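# Screw a lid onto the housing, then return tools

## Task

Take the lid from the tray and lay it flat on the housing's rim so the block under the lid sits in the housing's opening. The lid is too wide for grip50, so carry it with grip85. Fit a screw from the screw feeder into every hole in the lid and tighten each one. A screw counts as tight only when the driver's motor turned it in and halted on its own (driver_stopped_at_torque=1), and it must not be turned or moved after that. A screw that was pushed in instead of turned must be backed fully out and driven again. No screw may be left inside the housing, and nothing may be put or knocked off the table. At the end, let go of everything, hang each tool in the stand slot it came from, and move the arm well away from the tools.

## Robot and tools

Robot: one arm ending in a tool changer. There are three tools in a stand: grip50 (small gripper), grip85 (wide gripper) and driver (screwdriver with spring-loaded hex key and a suction sleeve). A tool locked on counts as part of the arm.

Frame: scene frame, origin on the table top under the arm's base, +z up, +y to the left when looking along +x. Positions in metres, orientation as a quaternion with w first. end_effector_position is always the center of the changer's flat face; its z axis points away from the arm. Tool points, in mm along the face's x, y, z: grip50 grip point (0, -25, 180); grip85 grip point (0, 0, 173) when closed, 13 mm closer when fully open; driver key tip (66, 20, 345). Both grippers close along the face's x axis.

Row format (used by execute_actions and move): 17 numbers in this order: x, y, z, qw, qx, qy, qz, lock, grip50_position, grip50_force_limit, grip50_speed, grip85_position, grip85_force_limit, grip85_speed, driver_spindle, driver_torque_limit, driver_sleeve_vacuum. The first seven are an absolute target pose of the changer face in the scene frame. The last ten are scaled to -1..1.
- lock: positive locks onto a plate resting on the face, negative unlocks, 0 keeps the last command. About 1 s.
- grip50_position: +1 open (50 mm), about -0.65 pads meet, -1 closes until blocked. grip85_position: +1 open (85 mm), about -0.8 pads meet, -1 closes until blocked.
- force limits: -1 about 20 N per pad, +1 about 185 N (grip50) or 235 N (grip85). Speeds: -1 about 20 mm/s, +1 about 150 mm/s.
- driver_spindle: +1 is 500 rpm clockwise (screwing in), -1 reverse; it keeps running between calls, so finish actions with 0. driver_torque_limit: -1 is 0.3 N m, +1 is 1.2 N m. driver_sleeve_vacuum above 0.01 turns suction on; anything else releases the screw.
Tool commands work only when tool_id names that tool and its readings show numbers.

execute_actions: actions is a list of actions; each action is a list of 1 to 15 rows, one row per 1/30 s step, the last row held to fill 15 steps. Empty list just reports state. Any target more than 0.6 m from the face's current position along any face axis is refused. Each step the commanded pose is clipped to 70 mm and 16 degrees from the measured pose, so long paths need several actions. Repeat the quaternion in every row to hold orientation.

move: target is one 17-number row (absolute pose plus tool numbers); speed in m/s, 0.002 to 0.5 (default 0.25; rotation limit twice that in rad/s); path 0.5 to 10 s, straight line, with no obstacle avoidance. blocking=false returns after 0.5 s; then use wait(0) or stop before sending anything else. Its result adds a move: line (done, off_target, moving, held, fault) and limits (paced = pose clipped, held = steps blocked, after which motion can surge).

wait: seconds 0 to 10, holds the last command. stop: brakes a running move. zoom_image: camera (cam_head_left, cam_head_right, cam_high, cam_low, cam_wrist) and region [x0, y0, x1, y1] in pixels, at most 504 square. finished_scene: scene number; irreversible.

Results: face pose, Hand target, tool_id, plate_near, locked, unlocked, in_stand, unlock_refused, gripper object_status (0 moving, 1 stopped opening, 2 stopped closing = grip made, 3 at target or pads met, also possible on thin objects), position_measured (grip50 opening ≈ (250 - counts) x 0.202 mm; grip85 ~78 = 60 mm, 130 = 40, 180 = 20, 230 = closed), driver_screw_detected, driver_sleeve_vacuum_kpa, driver_turns, driver_stopped_at_torque. A pose unreachable line means the clearance check altered or blocked the command.

Tool pickup: align the face on the tool plate within about 1 mm and 1 degree, with the face's -y pointing to the fork's open side. When plate_near = 1, lock +1 and wait for locked = 1; the tool then initializes (grippers close and reopen). Removal: rise 10 to 30 mm (about 20), slide at least 110 mm along face -y out of the fork, then lift. Return by the reverse path; when in_stand = 1, hold still, lock -1, wait for unlocked = 1. Unlocking elsewhere is refused. Slots are 180 mm apart; fork arms sit 40 to 70 mm either side along face x, ends 45 mm toward the opening, tops 18 mm below the plate face. The driver's muffler and air fitting pass just outside the fork arm on the face's +x side.

Screwing: pick a screw with suction, press the key onto the head plus 2 mm, rotate slowly (driver_spindle about ±0.2) to engage, then drive while the arm follows 0.7 mm down per turn. It stops itself at 95 % of the torque limit; after that a positive spindle does nothing until it has been 0 or negative for 0.5 s. If loosening does not reduce driver_turns, raise the torque limit.

Avoid: the arm is stiff, so aiming even slightly past a firm contact can trigger a fault; 150 N outside force or joint torque at limits (148 N m for the big joints, 37.2 N m for the wrist joints) stops the arm for 10 s. Approach contacts slowly. Watch MOTOR HOT warnings. Never drop, slam or knock objects, especially off the table. Loose objects may get nudged occasionally.

Each tool is called after "Call:" by a JSON object that holds its "name" and its "arguments", one argument or row to a line.

## Session

Call:
{"name": "execute_actions", "arguments": {
  "actions": []
}}

Scene clock: 0.00 s.
end_effector_position=(+0.4991, +0.0254, +0.4969) locked=0 unlocked=1 plate_near=0 in_stand=0 unlock_refused=0 tool_id=none grip50_position_measured=n/a grip50_object_status=n/a grip85_position_measured=n/a grip85_object_status=n/a driver_sleeve_vacuum_kpa=n/a driver_screw_detected=n/a driver_stopped_at_torque=n/a driver_turns=n/a end_effector_quat_wxyz=(+0.003, +0.690, +0.724, -0.001)
Joint positions: [ 0.266  0.133  0.191  0.003 -1.63  -0.265]
Joint velocities: [ 0.001  0.001 -0.     0.    -0.    -0.001]
Hand target: +0.499, +0.025, +0.497; +0.003, +0.690, +0.724, -0.001

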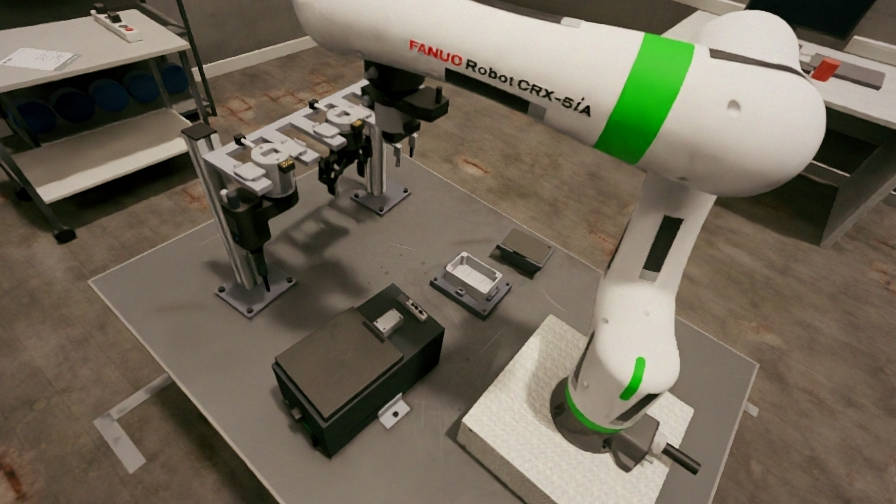

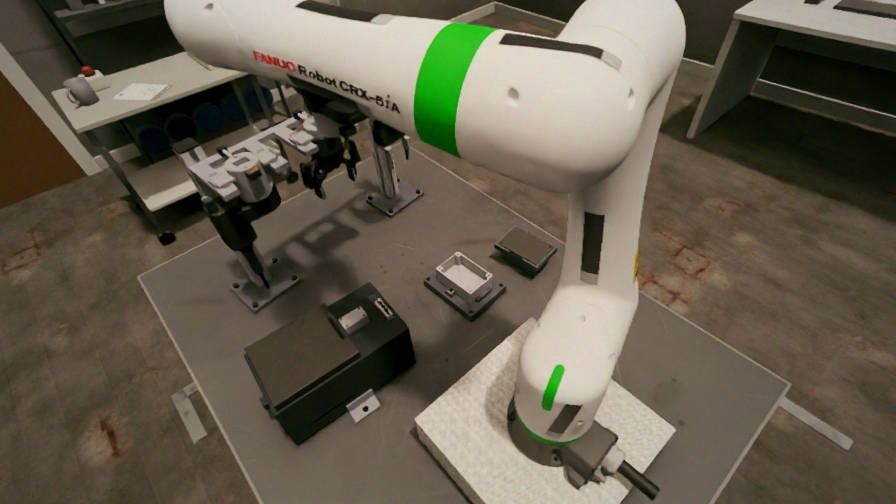

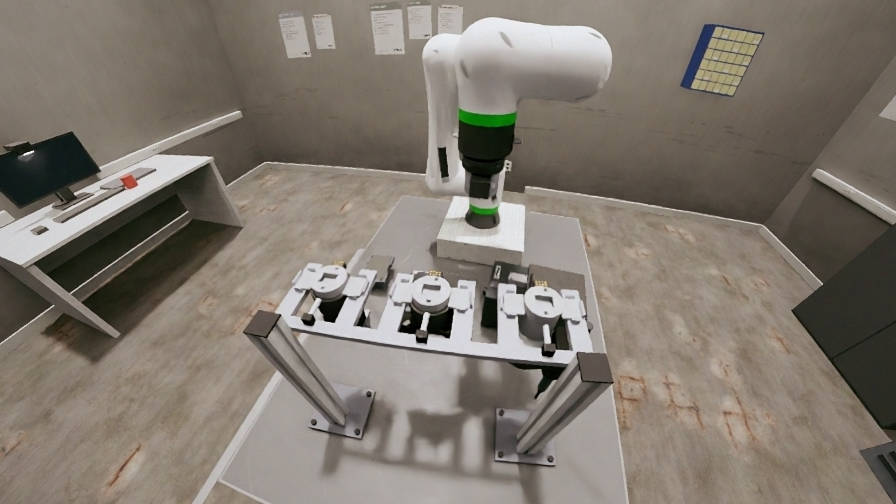

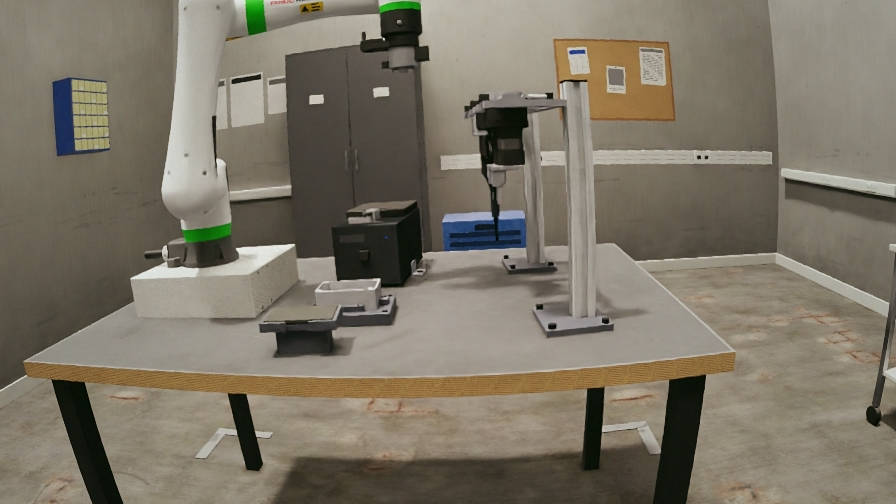

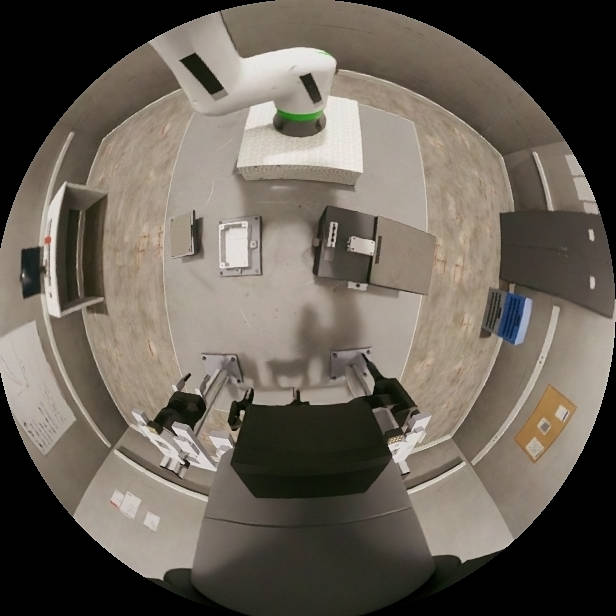

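Call:
{"name": "move", "arguments": {
  "target": [0.682,-0.02,0.47,0,0.69,0.7238,0,0,1,0,0,1,0,0,0,0,0],
  "speed": 0.2
}}

Scene clock: 1.63 s.
end_effector_position=(+0.6820, -0.0196, +0.4696) locked=0 unlocked=1 plate_near=0 in_stand=0 unlock_refused=0 tool_id=none grip50_position_measured=n/a grip50_object_status=n/a grip85_position_measured=n/a grip85_object_status=n/a driver_sleeve_vacuum_kpa=n/a driver_screw_detected=n/a driver_stopped_at_torque=n/a driver_turns=n/a end_effector_quat_wxyz=(-0.000, +0.690, +0.724, -0.000)
Joint positions: [ 0.114  0.651  0.834 -0.002 -1.756 -0.114]
Joint velocities: [-0.     0.001  0.001  0.    -0.001  0.001]
Hand target: +0.682, -0.020, +0.470; -0.000, +0.690, +0.724, -0.000
Off the commanded pose: 0.001 m, 0 deg.
move: done

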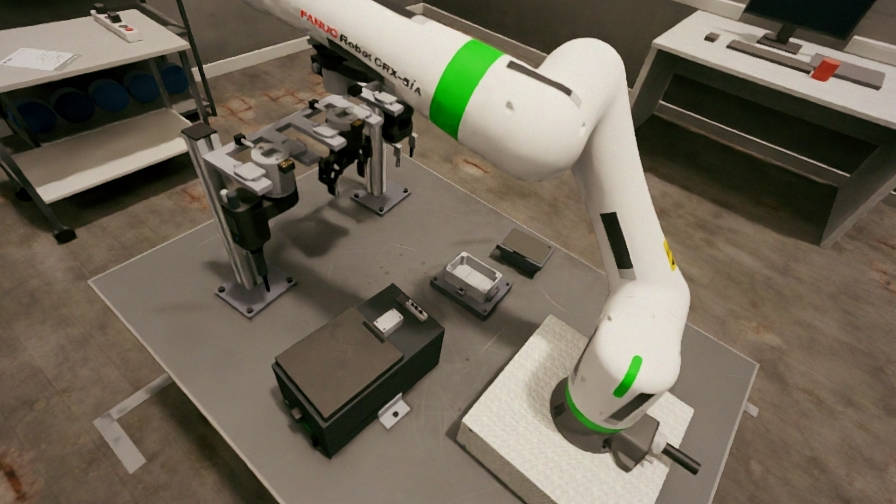

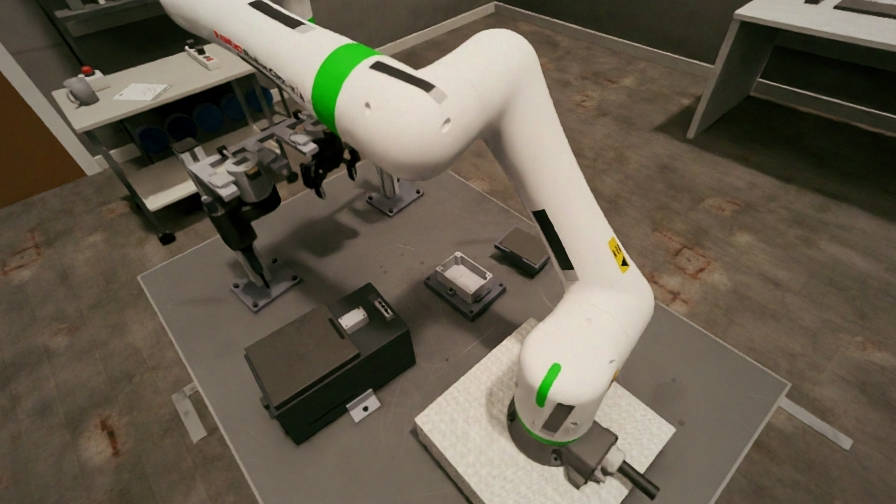

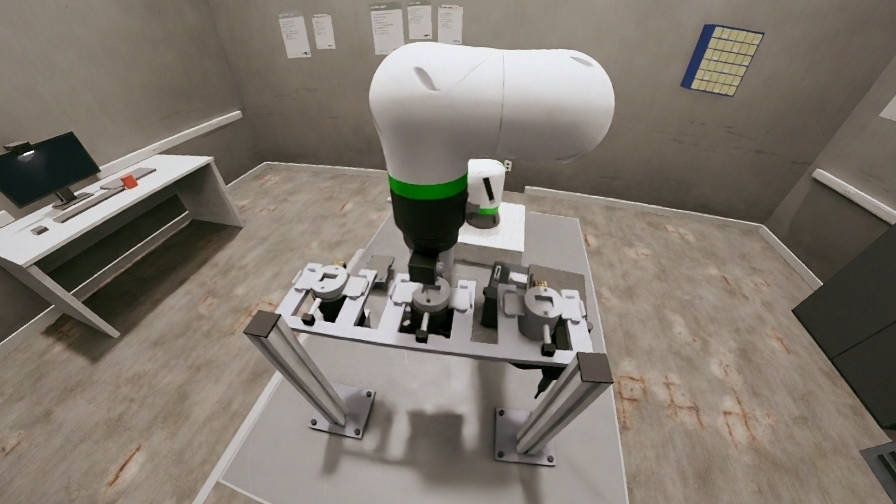

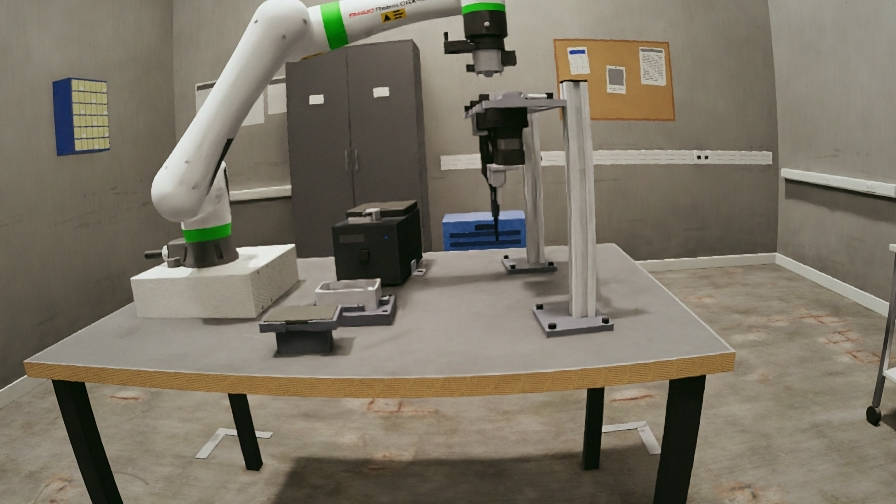

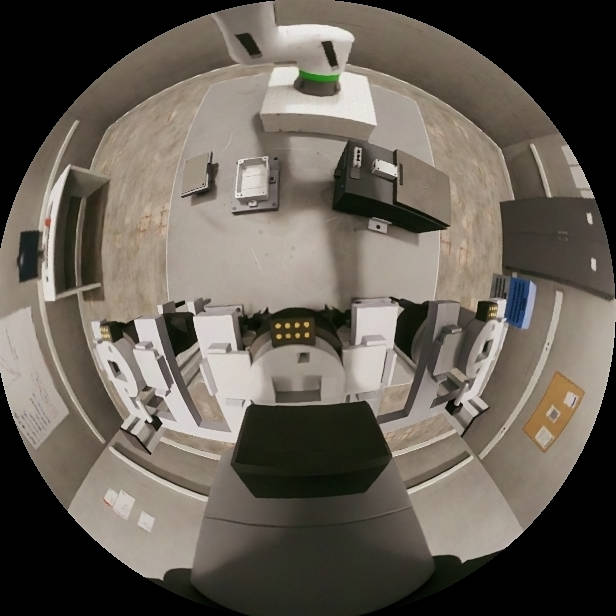

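Call:
{"name": "move", "arguments": {
  "target": [0.6845,-0.023,0.43,0,0.68,0.7332,0,0,1,0,0,1,0,0,0,0,0],
  "speed": 0.08
}}

Call:
{"name": "zoom_image", "arguments": {
  "camera": "cam_wrist",
  "region": [118,280,498,500]
}}

Call:
{"name": "zoom_image", "arguments": {
  "camera": "cam_high",
  "region": [370,240,490,340]
}}

Call:
{"name": "zoom_image", "arguments": {
  "camera": "cam_head_left",
  "region": [290,60,400,150]
}}

Scene clock: 2.80 s.
end_effector_position=(+0.6844, -0.0230, +0.4300) locked=0 unlocked=1 plate_near=0 in_stand=0 unlock_refused=0 tool_id=none grip50_position_measured=n/a grip50_object_status=n/a grip85_position_measured=n/a grip85_object_status=n/a driver_sleeve_vacuum_kpa=n/a driver_screw_detected=n/a driver_stopped_at_torque=n/a driver_turns=n/a end_effector_quat_wxyz=(+0.000, +0.680, +0.733, -0.000)
Joint positions: [ 0.108  0.642  0.725 -0.002 -1.657 -0.08 ]
Joint velocities: [ 0.     0.001 -0.001 -0.     0.     0.001]
Hand target: +0.684, -0.023, +0.430; +0.000, +0.680, +0.733, -0.000
Off the commanded pose: 0.000 m, 0 deg.
move: done

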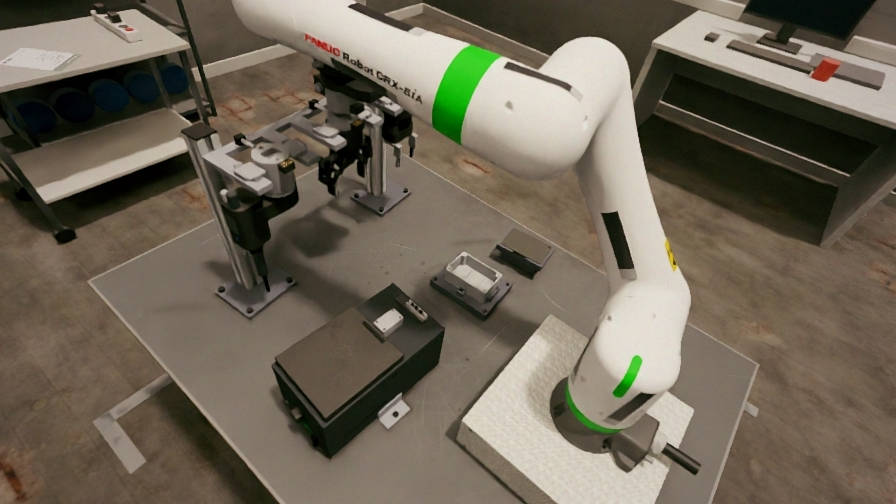

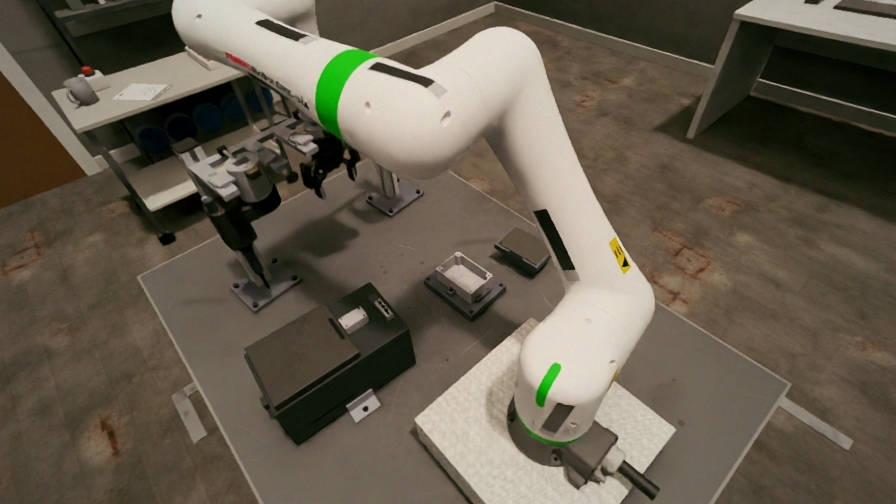

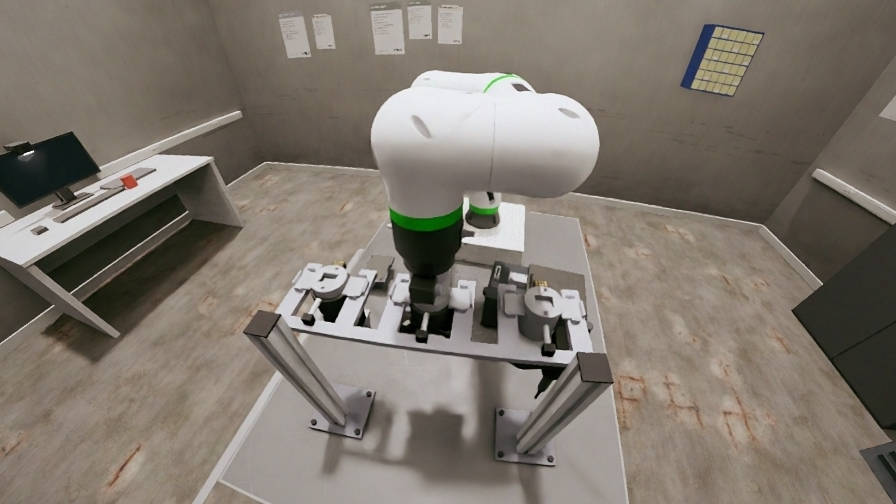

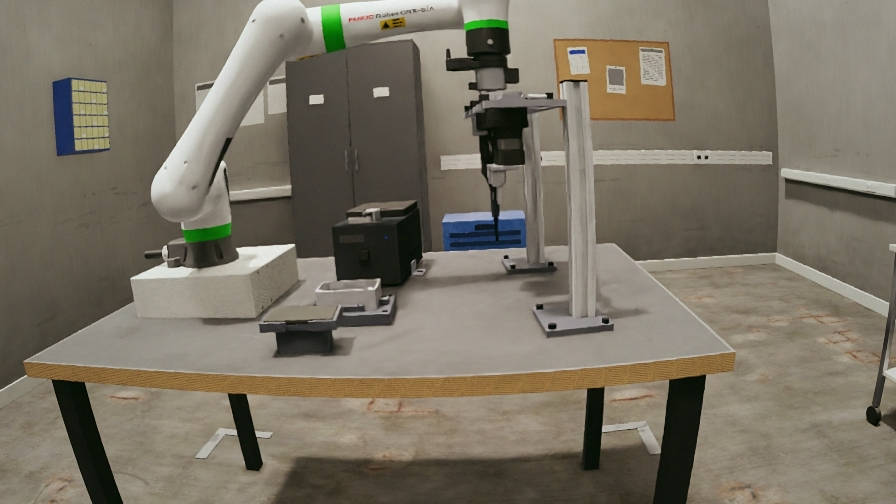

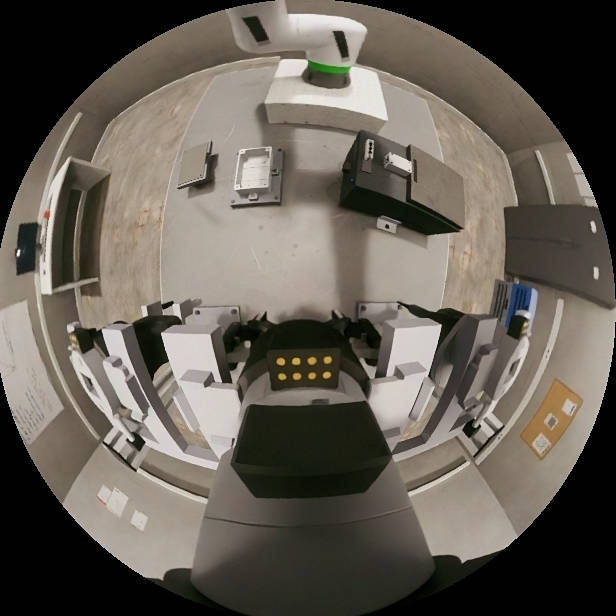

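Region (118, 280, 498, 500) of cam_wrist's 616x616 image, scaled by 1.326, with more detail than that image has; it fills the top 292 rows of this view, and the rest is white.

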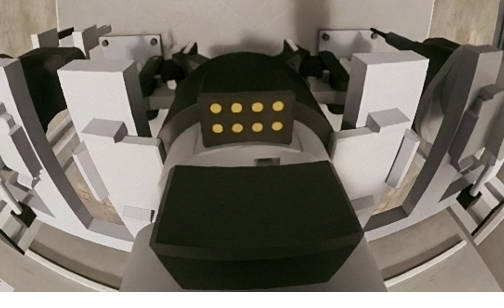

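Region (370, 240, 490, 340) of cam_high's 896x504 image, scaled by 4.200, with more detail than that image has.

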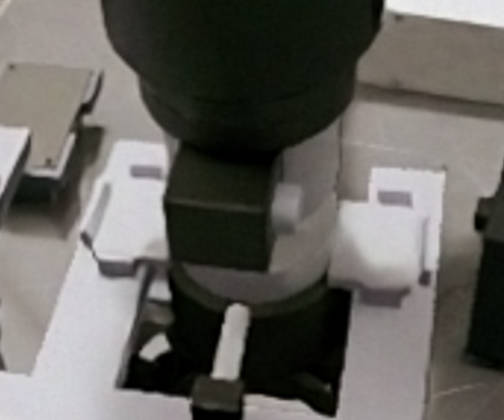

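Region (290, 60, 400, 150) of cam_head_left's 896x504 image, scaled by 4.582, with more detail than that image has; it fills the top 412 rows of this view, and the rest is white.

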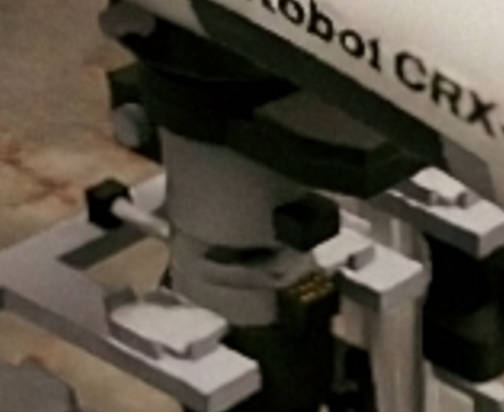

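Call:
{"name": "execute_actions", "arguments": {
  "actions": [
    [[0.6853,-0.023,0.426,0,0.677,0.736,0,0,1,0,0,1,0,0,0,0,0]],
    [[0.6853,-0.023,0.426,0,0.677,0.736,0,0,1,0,0,1,0,0,0,0,0]]
  ]
}}

Call:
{"name": "zoom_image", "arguments": {
  "camera": "cam_wrist",
  "region": [218,300,408,460]
}}

Scene clock: 5.07 s.
end_effector_position=(+0.6853, -0.0230, +0.4260) locked=0 unlocked=1 plate_near=0 in_stand=0 unlock_refused=0 tool_id=none grip50_position_measured=n/a grip50_object_status=n/a grip85_position_measured=n/a grip85_object_status=n/a driver_sleeve_vacuum_kpa=n/a driver_screw_detected=n/a driver_stopped_at_torque=n/a driver_turns=n/a end_effector_quat_wxyz=(-0.000, +0.677, +0.736, -0.000)
Joint positions: [ 0.108  0.643  0.719 -0.002 -1.648 -0.072]
Joint velocities: [-0.001 -0.001 -0.     0.     0.     0.   ]
Hand target: +0.685, -0.023, +0.426; +0.000, +0.677, +0.736, +0.000
Off the commanded pose: 0.000 m, 0 deg.

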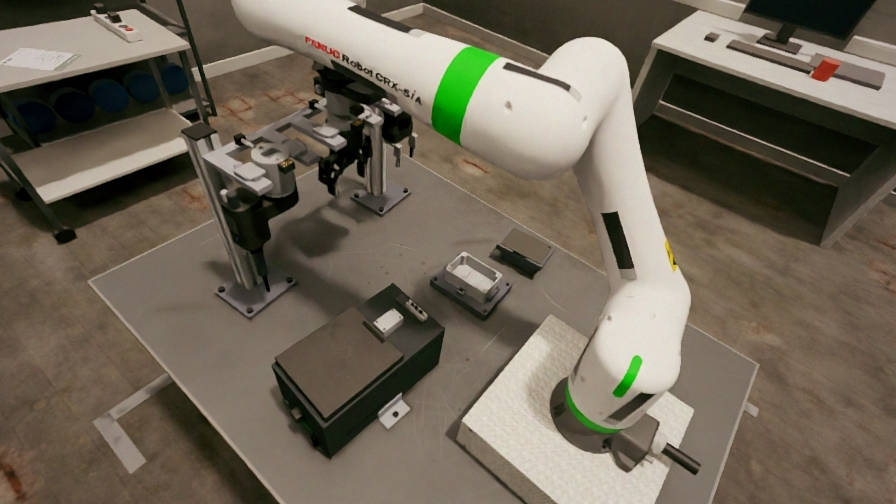

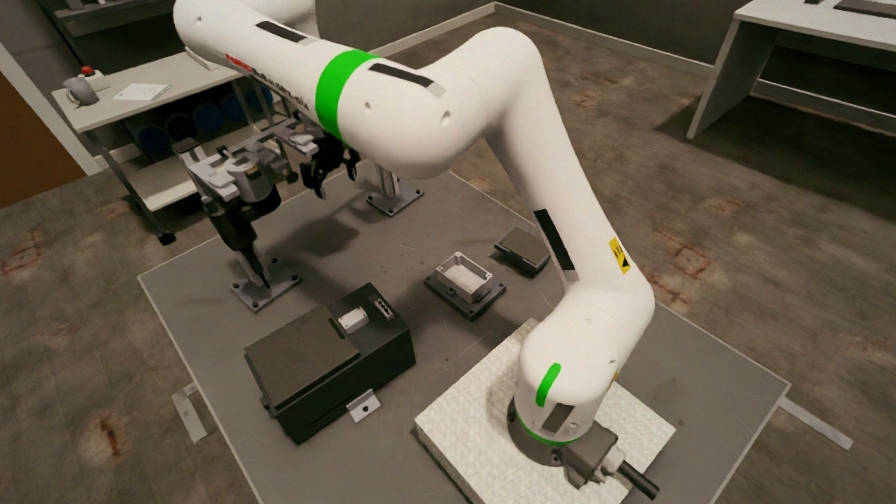

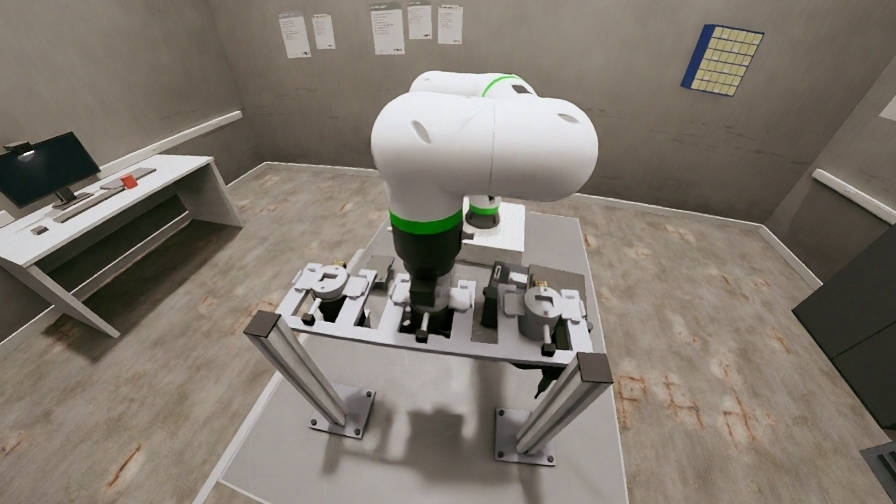

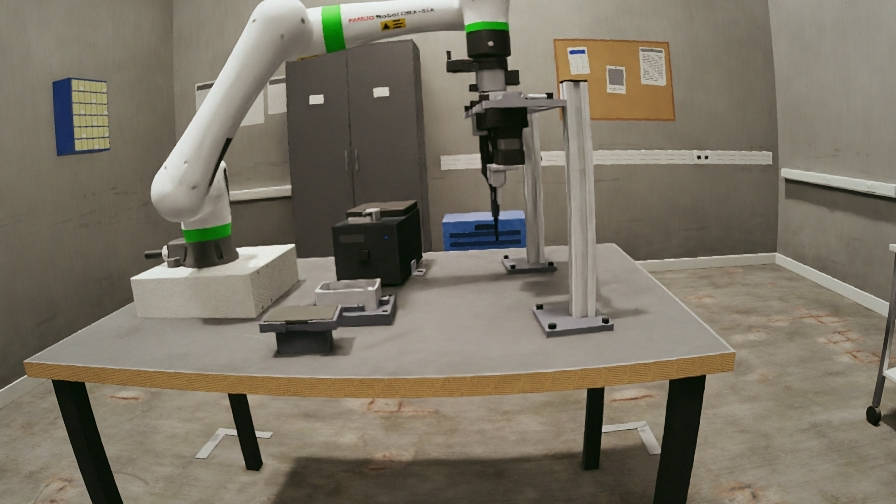

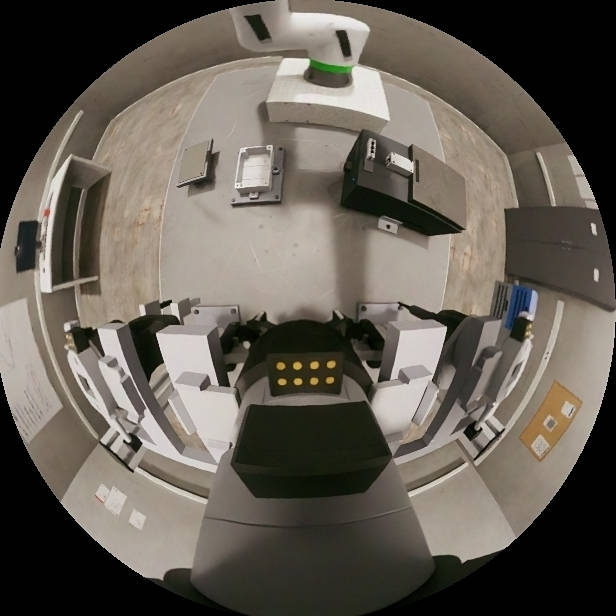

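Region (218, 300, 408, 460) of cam_wrist's 616x616 image, scaled by 2.653, with more detail than that image has; it fills the top 424 rows of this view, and the rest is white.

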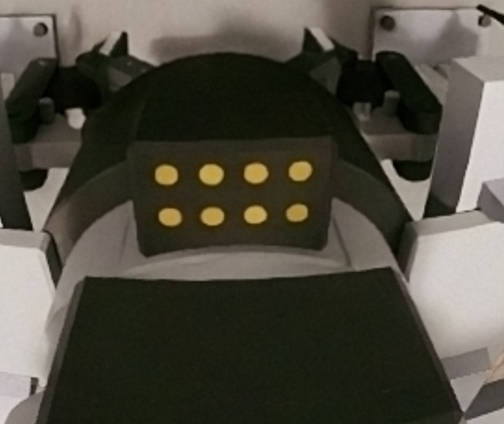

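Plausible. Descend.

Call:
{"name": "execute_actions", "arguments": {
  "actions": [
    [[0.6856,-0.023,0.421,0,0.677,0.736,0,0,1,0,0,1,0,0,0,0,0]],
    [[0.6856,-0.023,0.417,0,0.677,0.736,0,0,1,0,0,1,0,0,0,0,0]],
    [[0.6856,-0.023,0.414,0,0.677,0.736,0,0,1,0,0,1,0,0,0,0,0]],
    [[0.6856,-0.023,0.412,0,0.677,0.736,0,0,1,0,0,1,0,0,0,0,0]]
  ]
}}

Call:
{"name": "zoom_image", "arguments": {
  "camera": "cam_head_left",
  "region": [310,90,380,150]
}}

Scene clock: 7.27 s.
end_effector_position=(+0.6856, -0.0230, +0.4120) locked=0 unlocked=1 plate_near=0 in_stand=1 unlock_refused=0 tool_id=none grip50_position_measured=n/a grip50_object_status=n/a grip85_position_measured=n/a grip85_object_status=n/a driver_sleeve_vacuum_kpa=n/a driver_screw_detected=n/a driver_stopped_at_torque=n/a driver_turns=n/a end_effector_quat_wxyz=(+0.000, +0.677, +0.736, -0.000)
Joint positions: [ 0.108  0.642  0.683 -0.002 -1.615 -0.072]
Joint velocities: [ 0.     0.001  0.001  0.001  0.    -0.001]
Hand target: +0.686, -0.023, +0.412; +0.000, +0.677, +0.736, -0.000
Off the commanded pose: 0.000 m, 0 deg.

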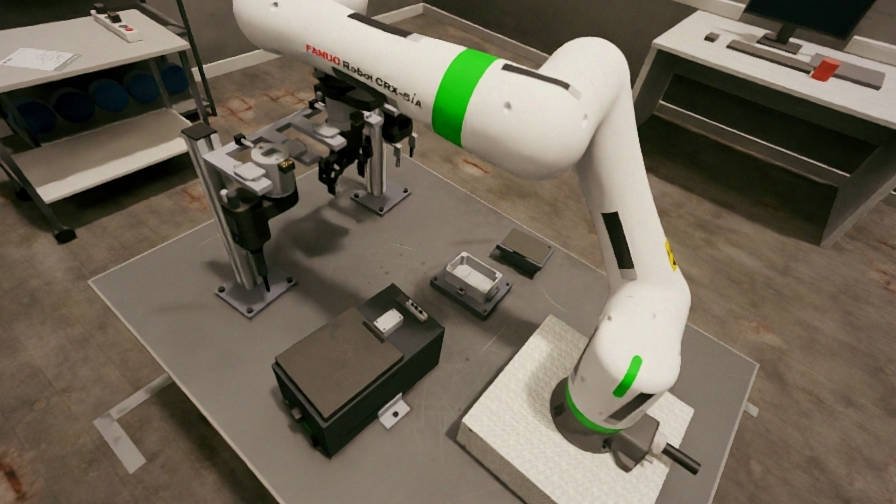

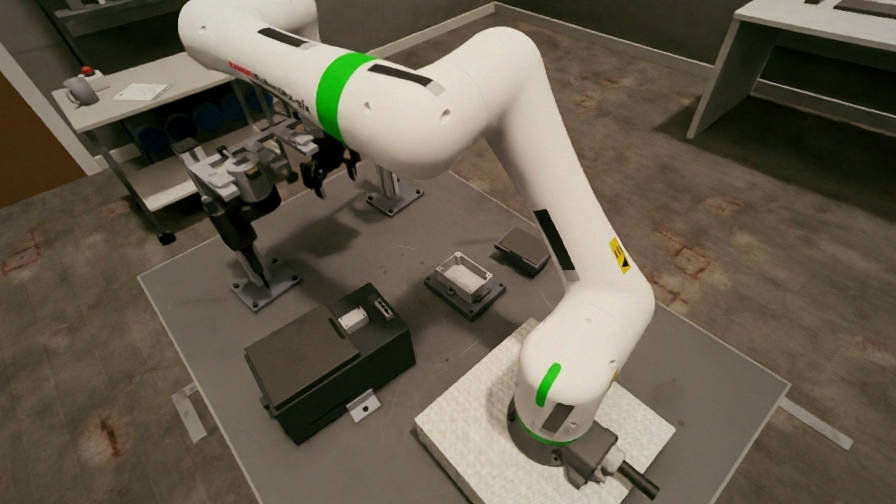

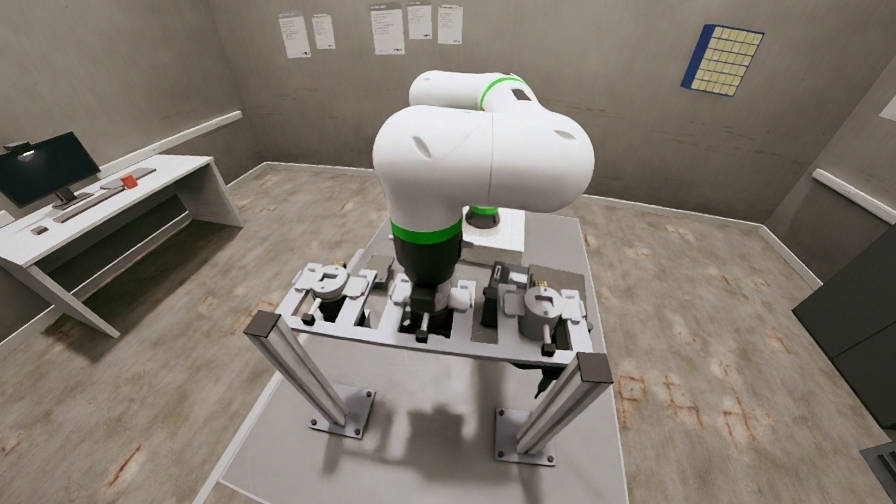

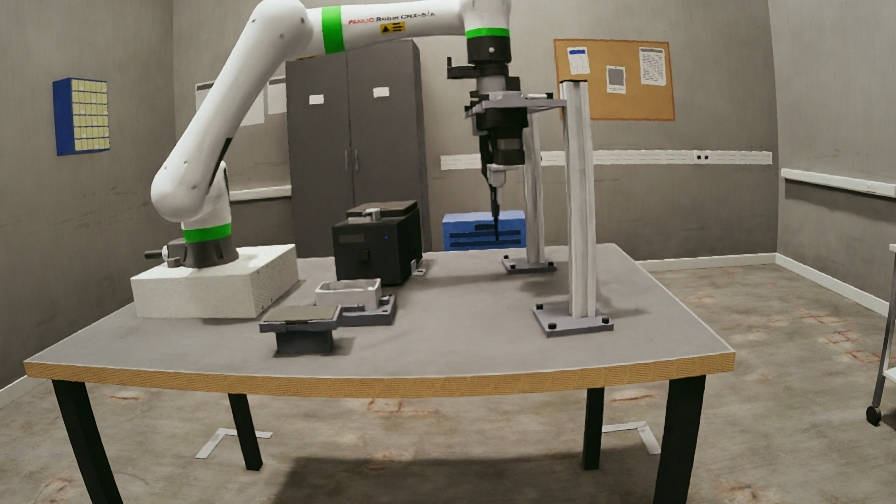

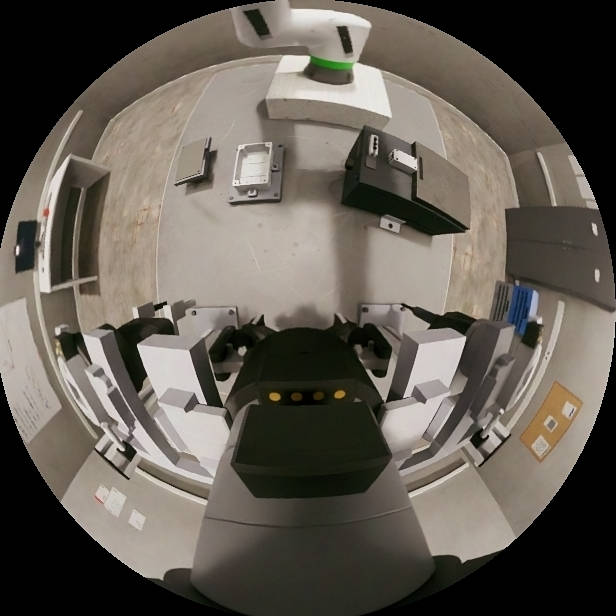

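Region (310, 90, 380, 150) of cam_head_left's 896x504 image, scaled by 7.200, with more detail than that image has; it fills the top 432 rows of this view, and the rest is white.

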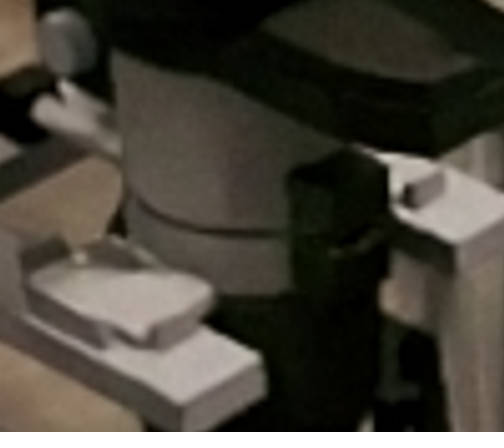

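Call:
{"name": "execute_actions", "arguments": {
  "actions": [
    [[0.6856,-0.023,0.4105,0,0.677,0.736,0,0,1,0,0,1,0,0,0,0,0]],
    [[0.6856,-0.023,0.4105,0,0.677,0.736,0,1,1,0,0,1,0,0,0,0,0]],
    [[0.6856,-0.023,0.4105,0,0.677,0.736,0,1,1,0,0,1,0,0,0,0,0]],
    [[0.6856,-0.023,0.4105,0,0.677,0.736,0,1,1,0,0,1,0,0,0,0,0]]
  ]
}}

Scene clock: 9.43 s.
end_effector_position=(+0.6856, -0.0230, +0.4105) locked=1 unlocked=0 plate_near=1 in_stand=1 unlock_refused=0 tool_id=grip85 grip50_position_measured=n/a grip50_object_status=n/a grip85_position_measured=n/a grip85_object_status=n/a driver_sleeve_vacuum_kpa=n/a driver_screw_detected=n/a driver_stopped_at_torque=n/a driver_turns=n/a end_effector_quat_wxyz=(-0.000, +0.677, +0.736, -0.000)
Joint positions: [ 0.108  0.642  0.68  -0.002 -1.611 -0.072]
Joint velocities: [-0.    -0.001  0.     0.     0.     0.002]
Hand target: +0.686, -0.023, +0.411; -0.000, +0.677, +0.736, +0.000
Off the commanded pose: 0.000 m, 0 deg.

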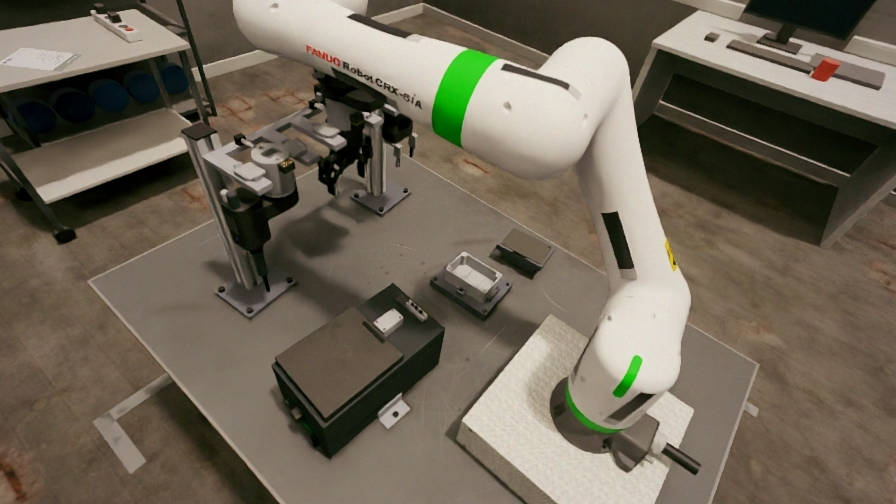

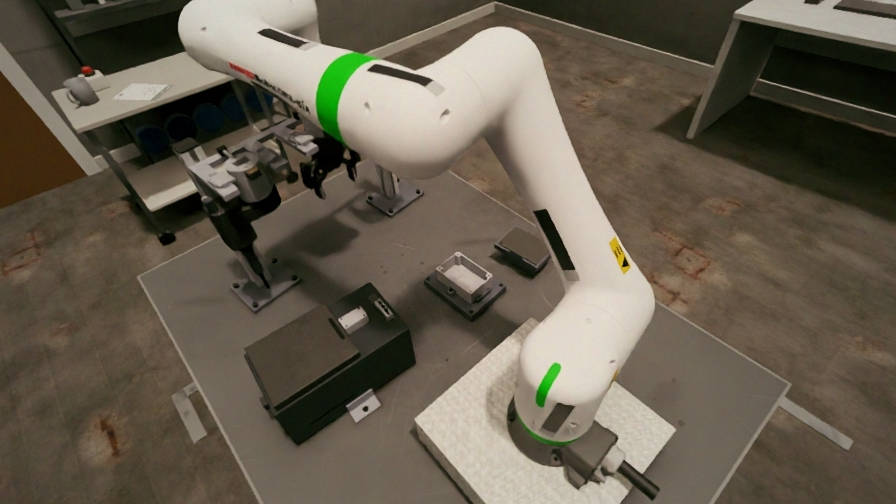

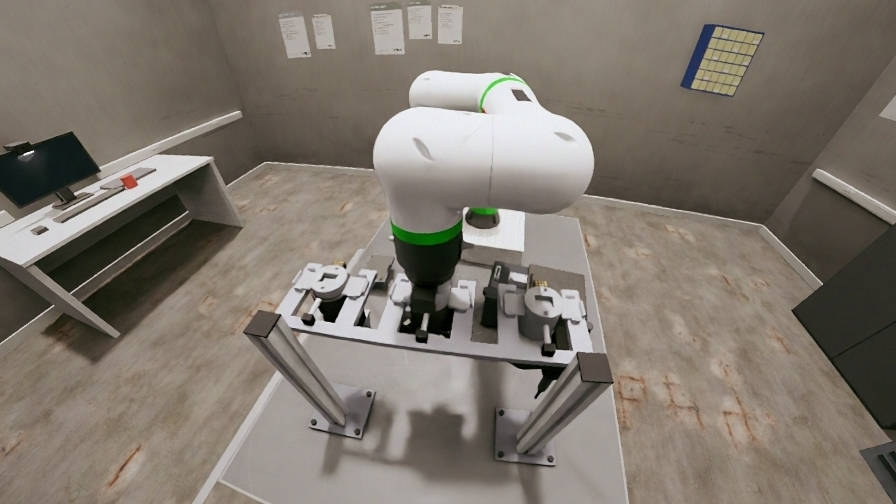

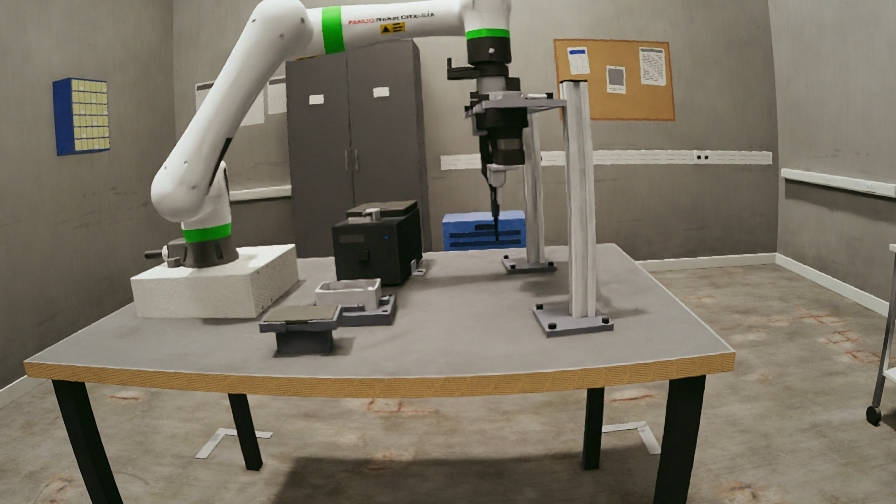

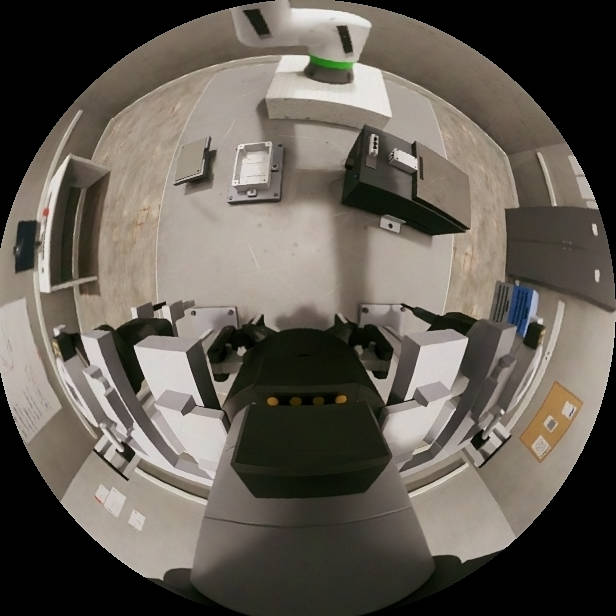

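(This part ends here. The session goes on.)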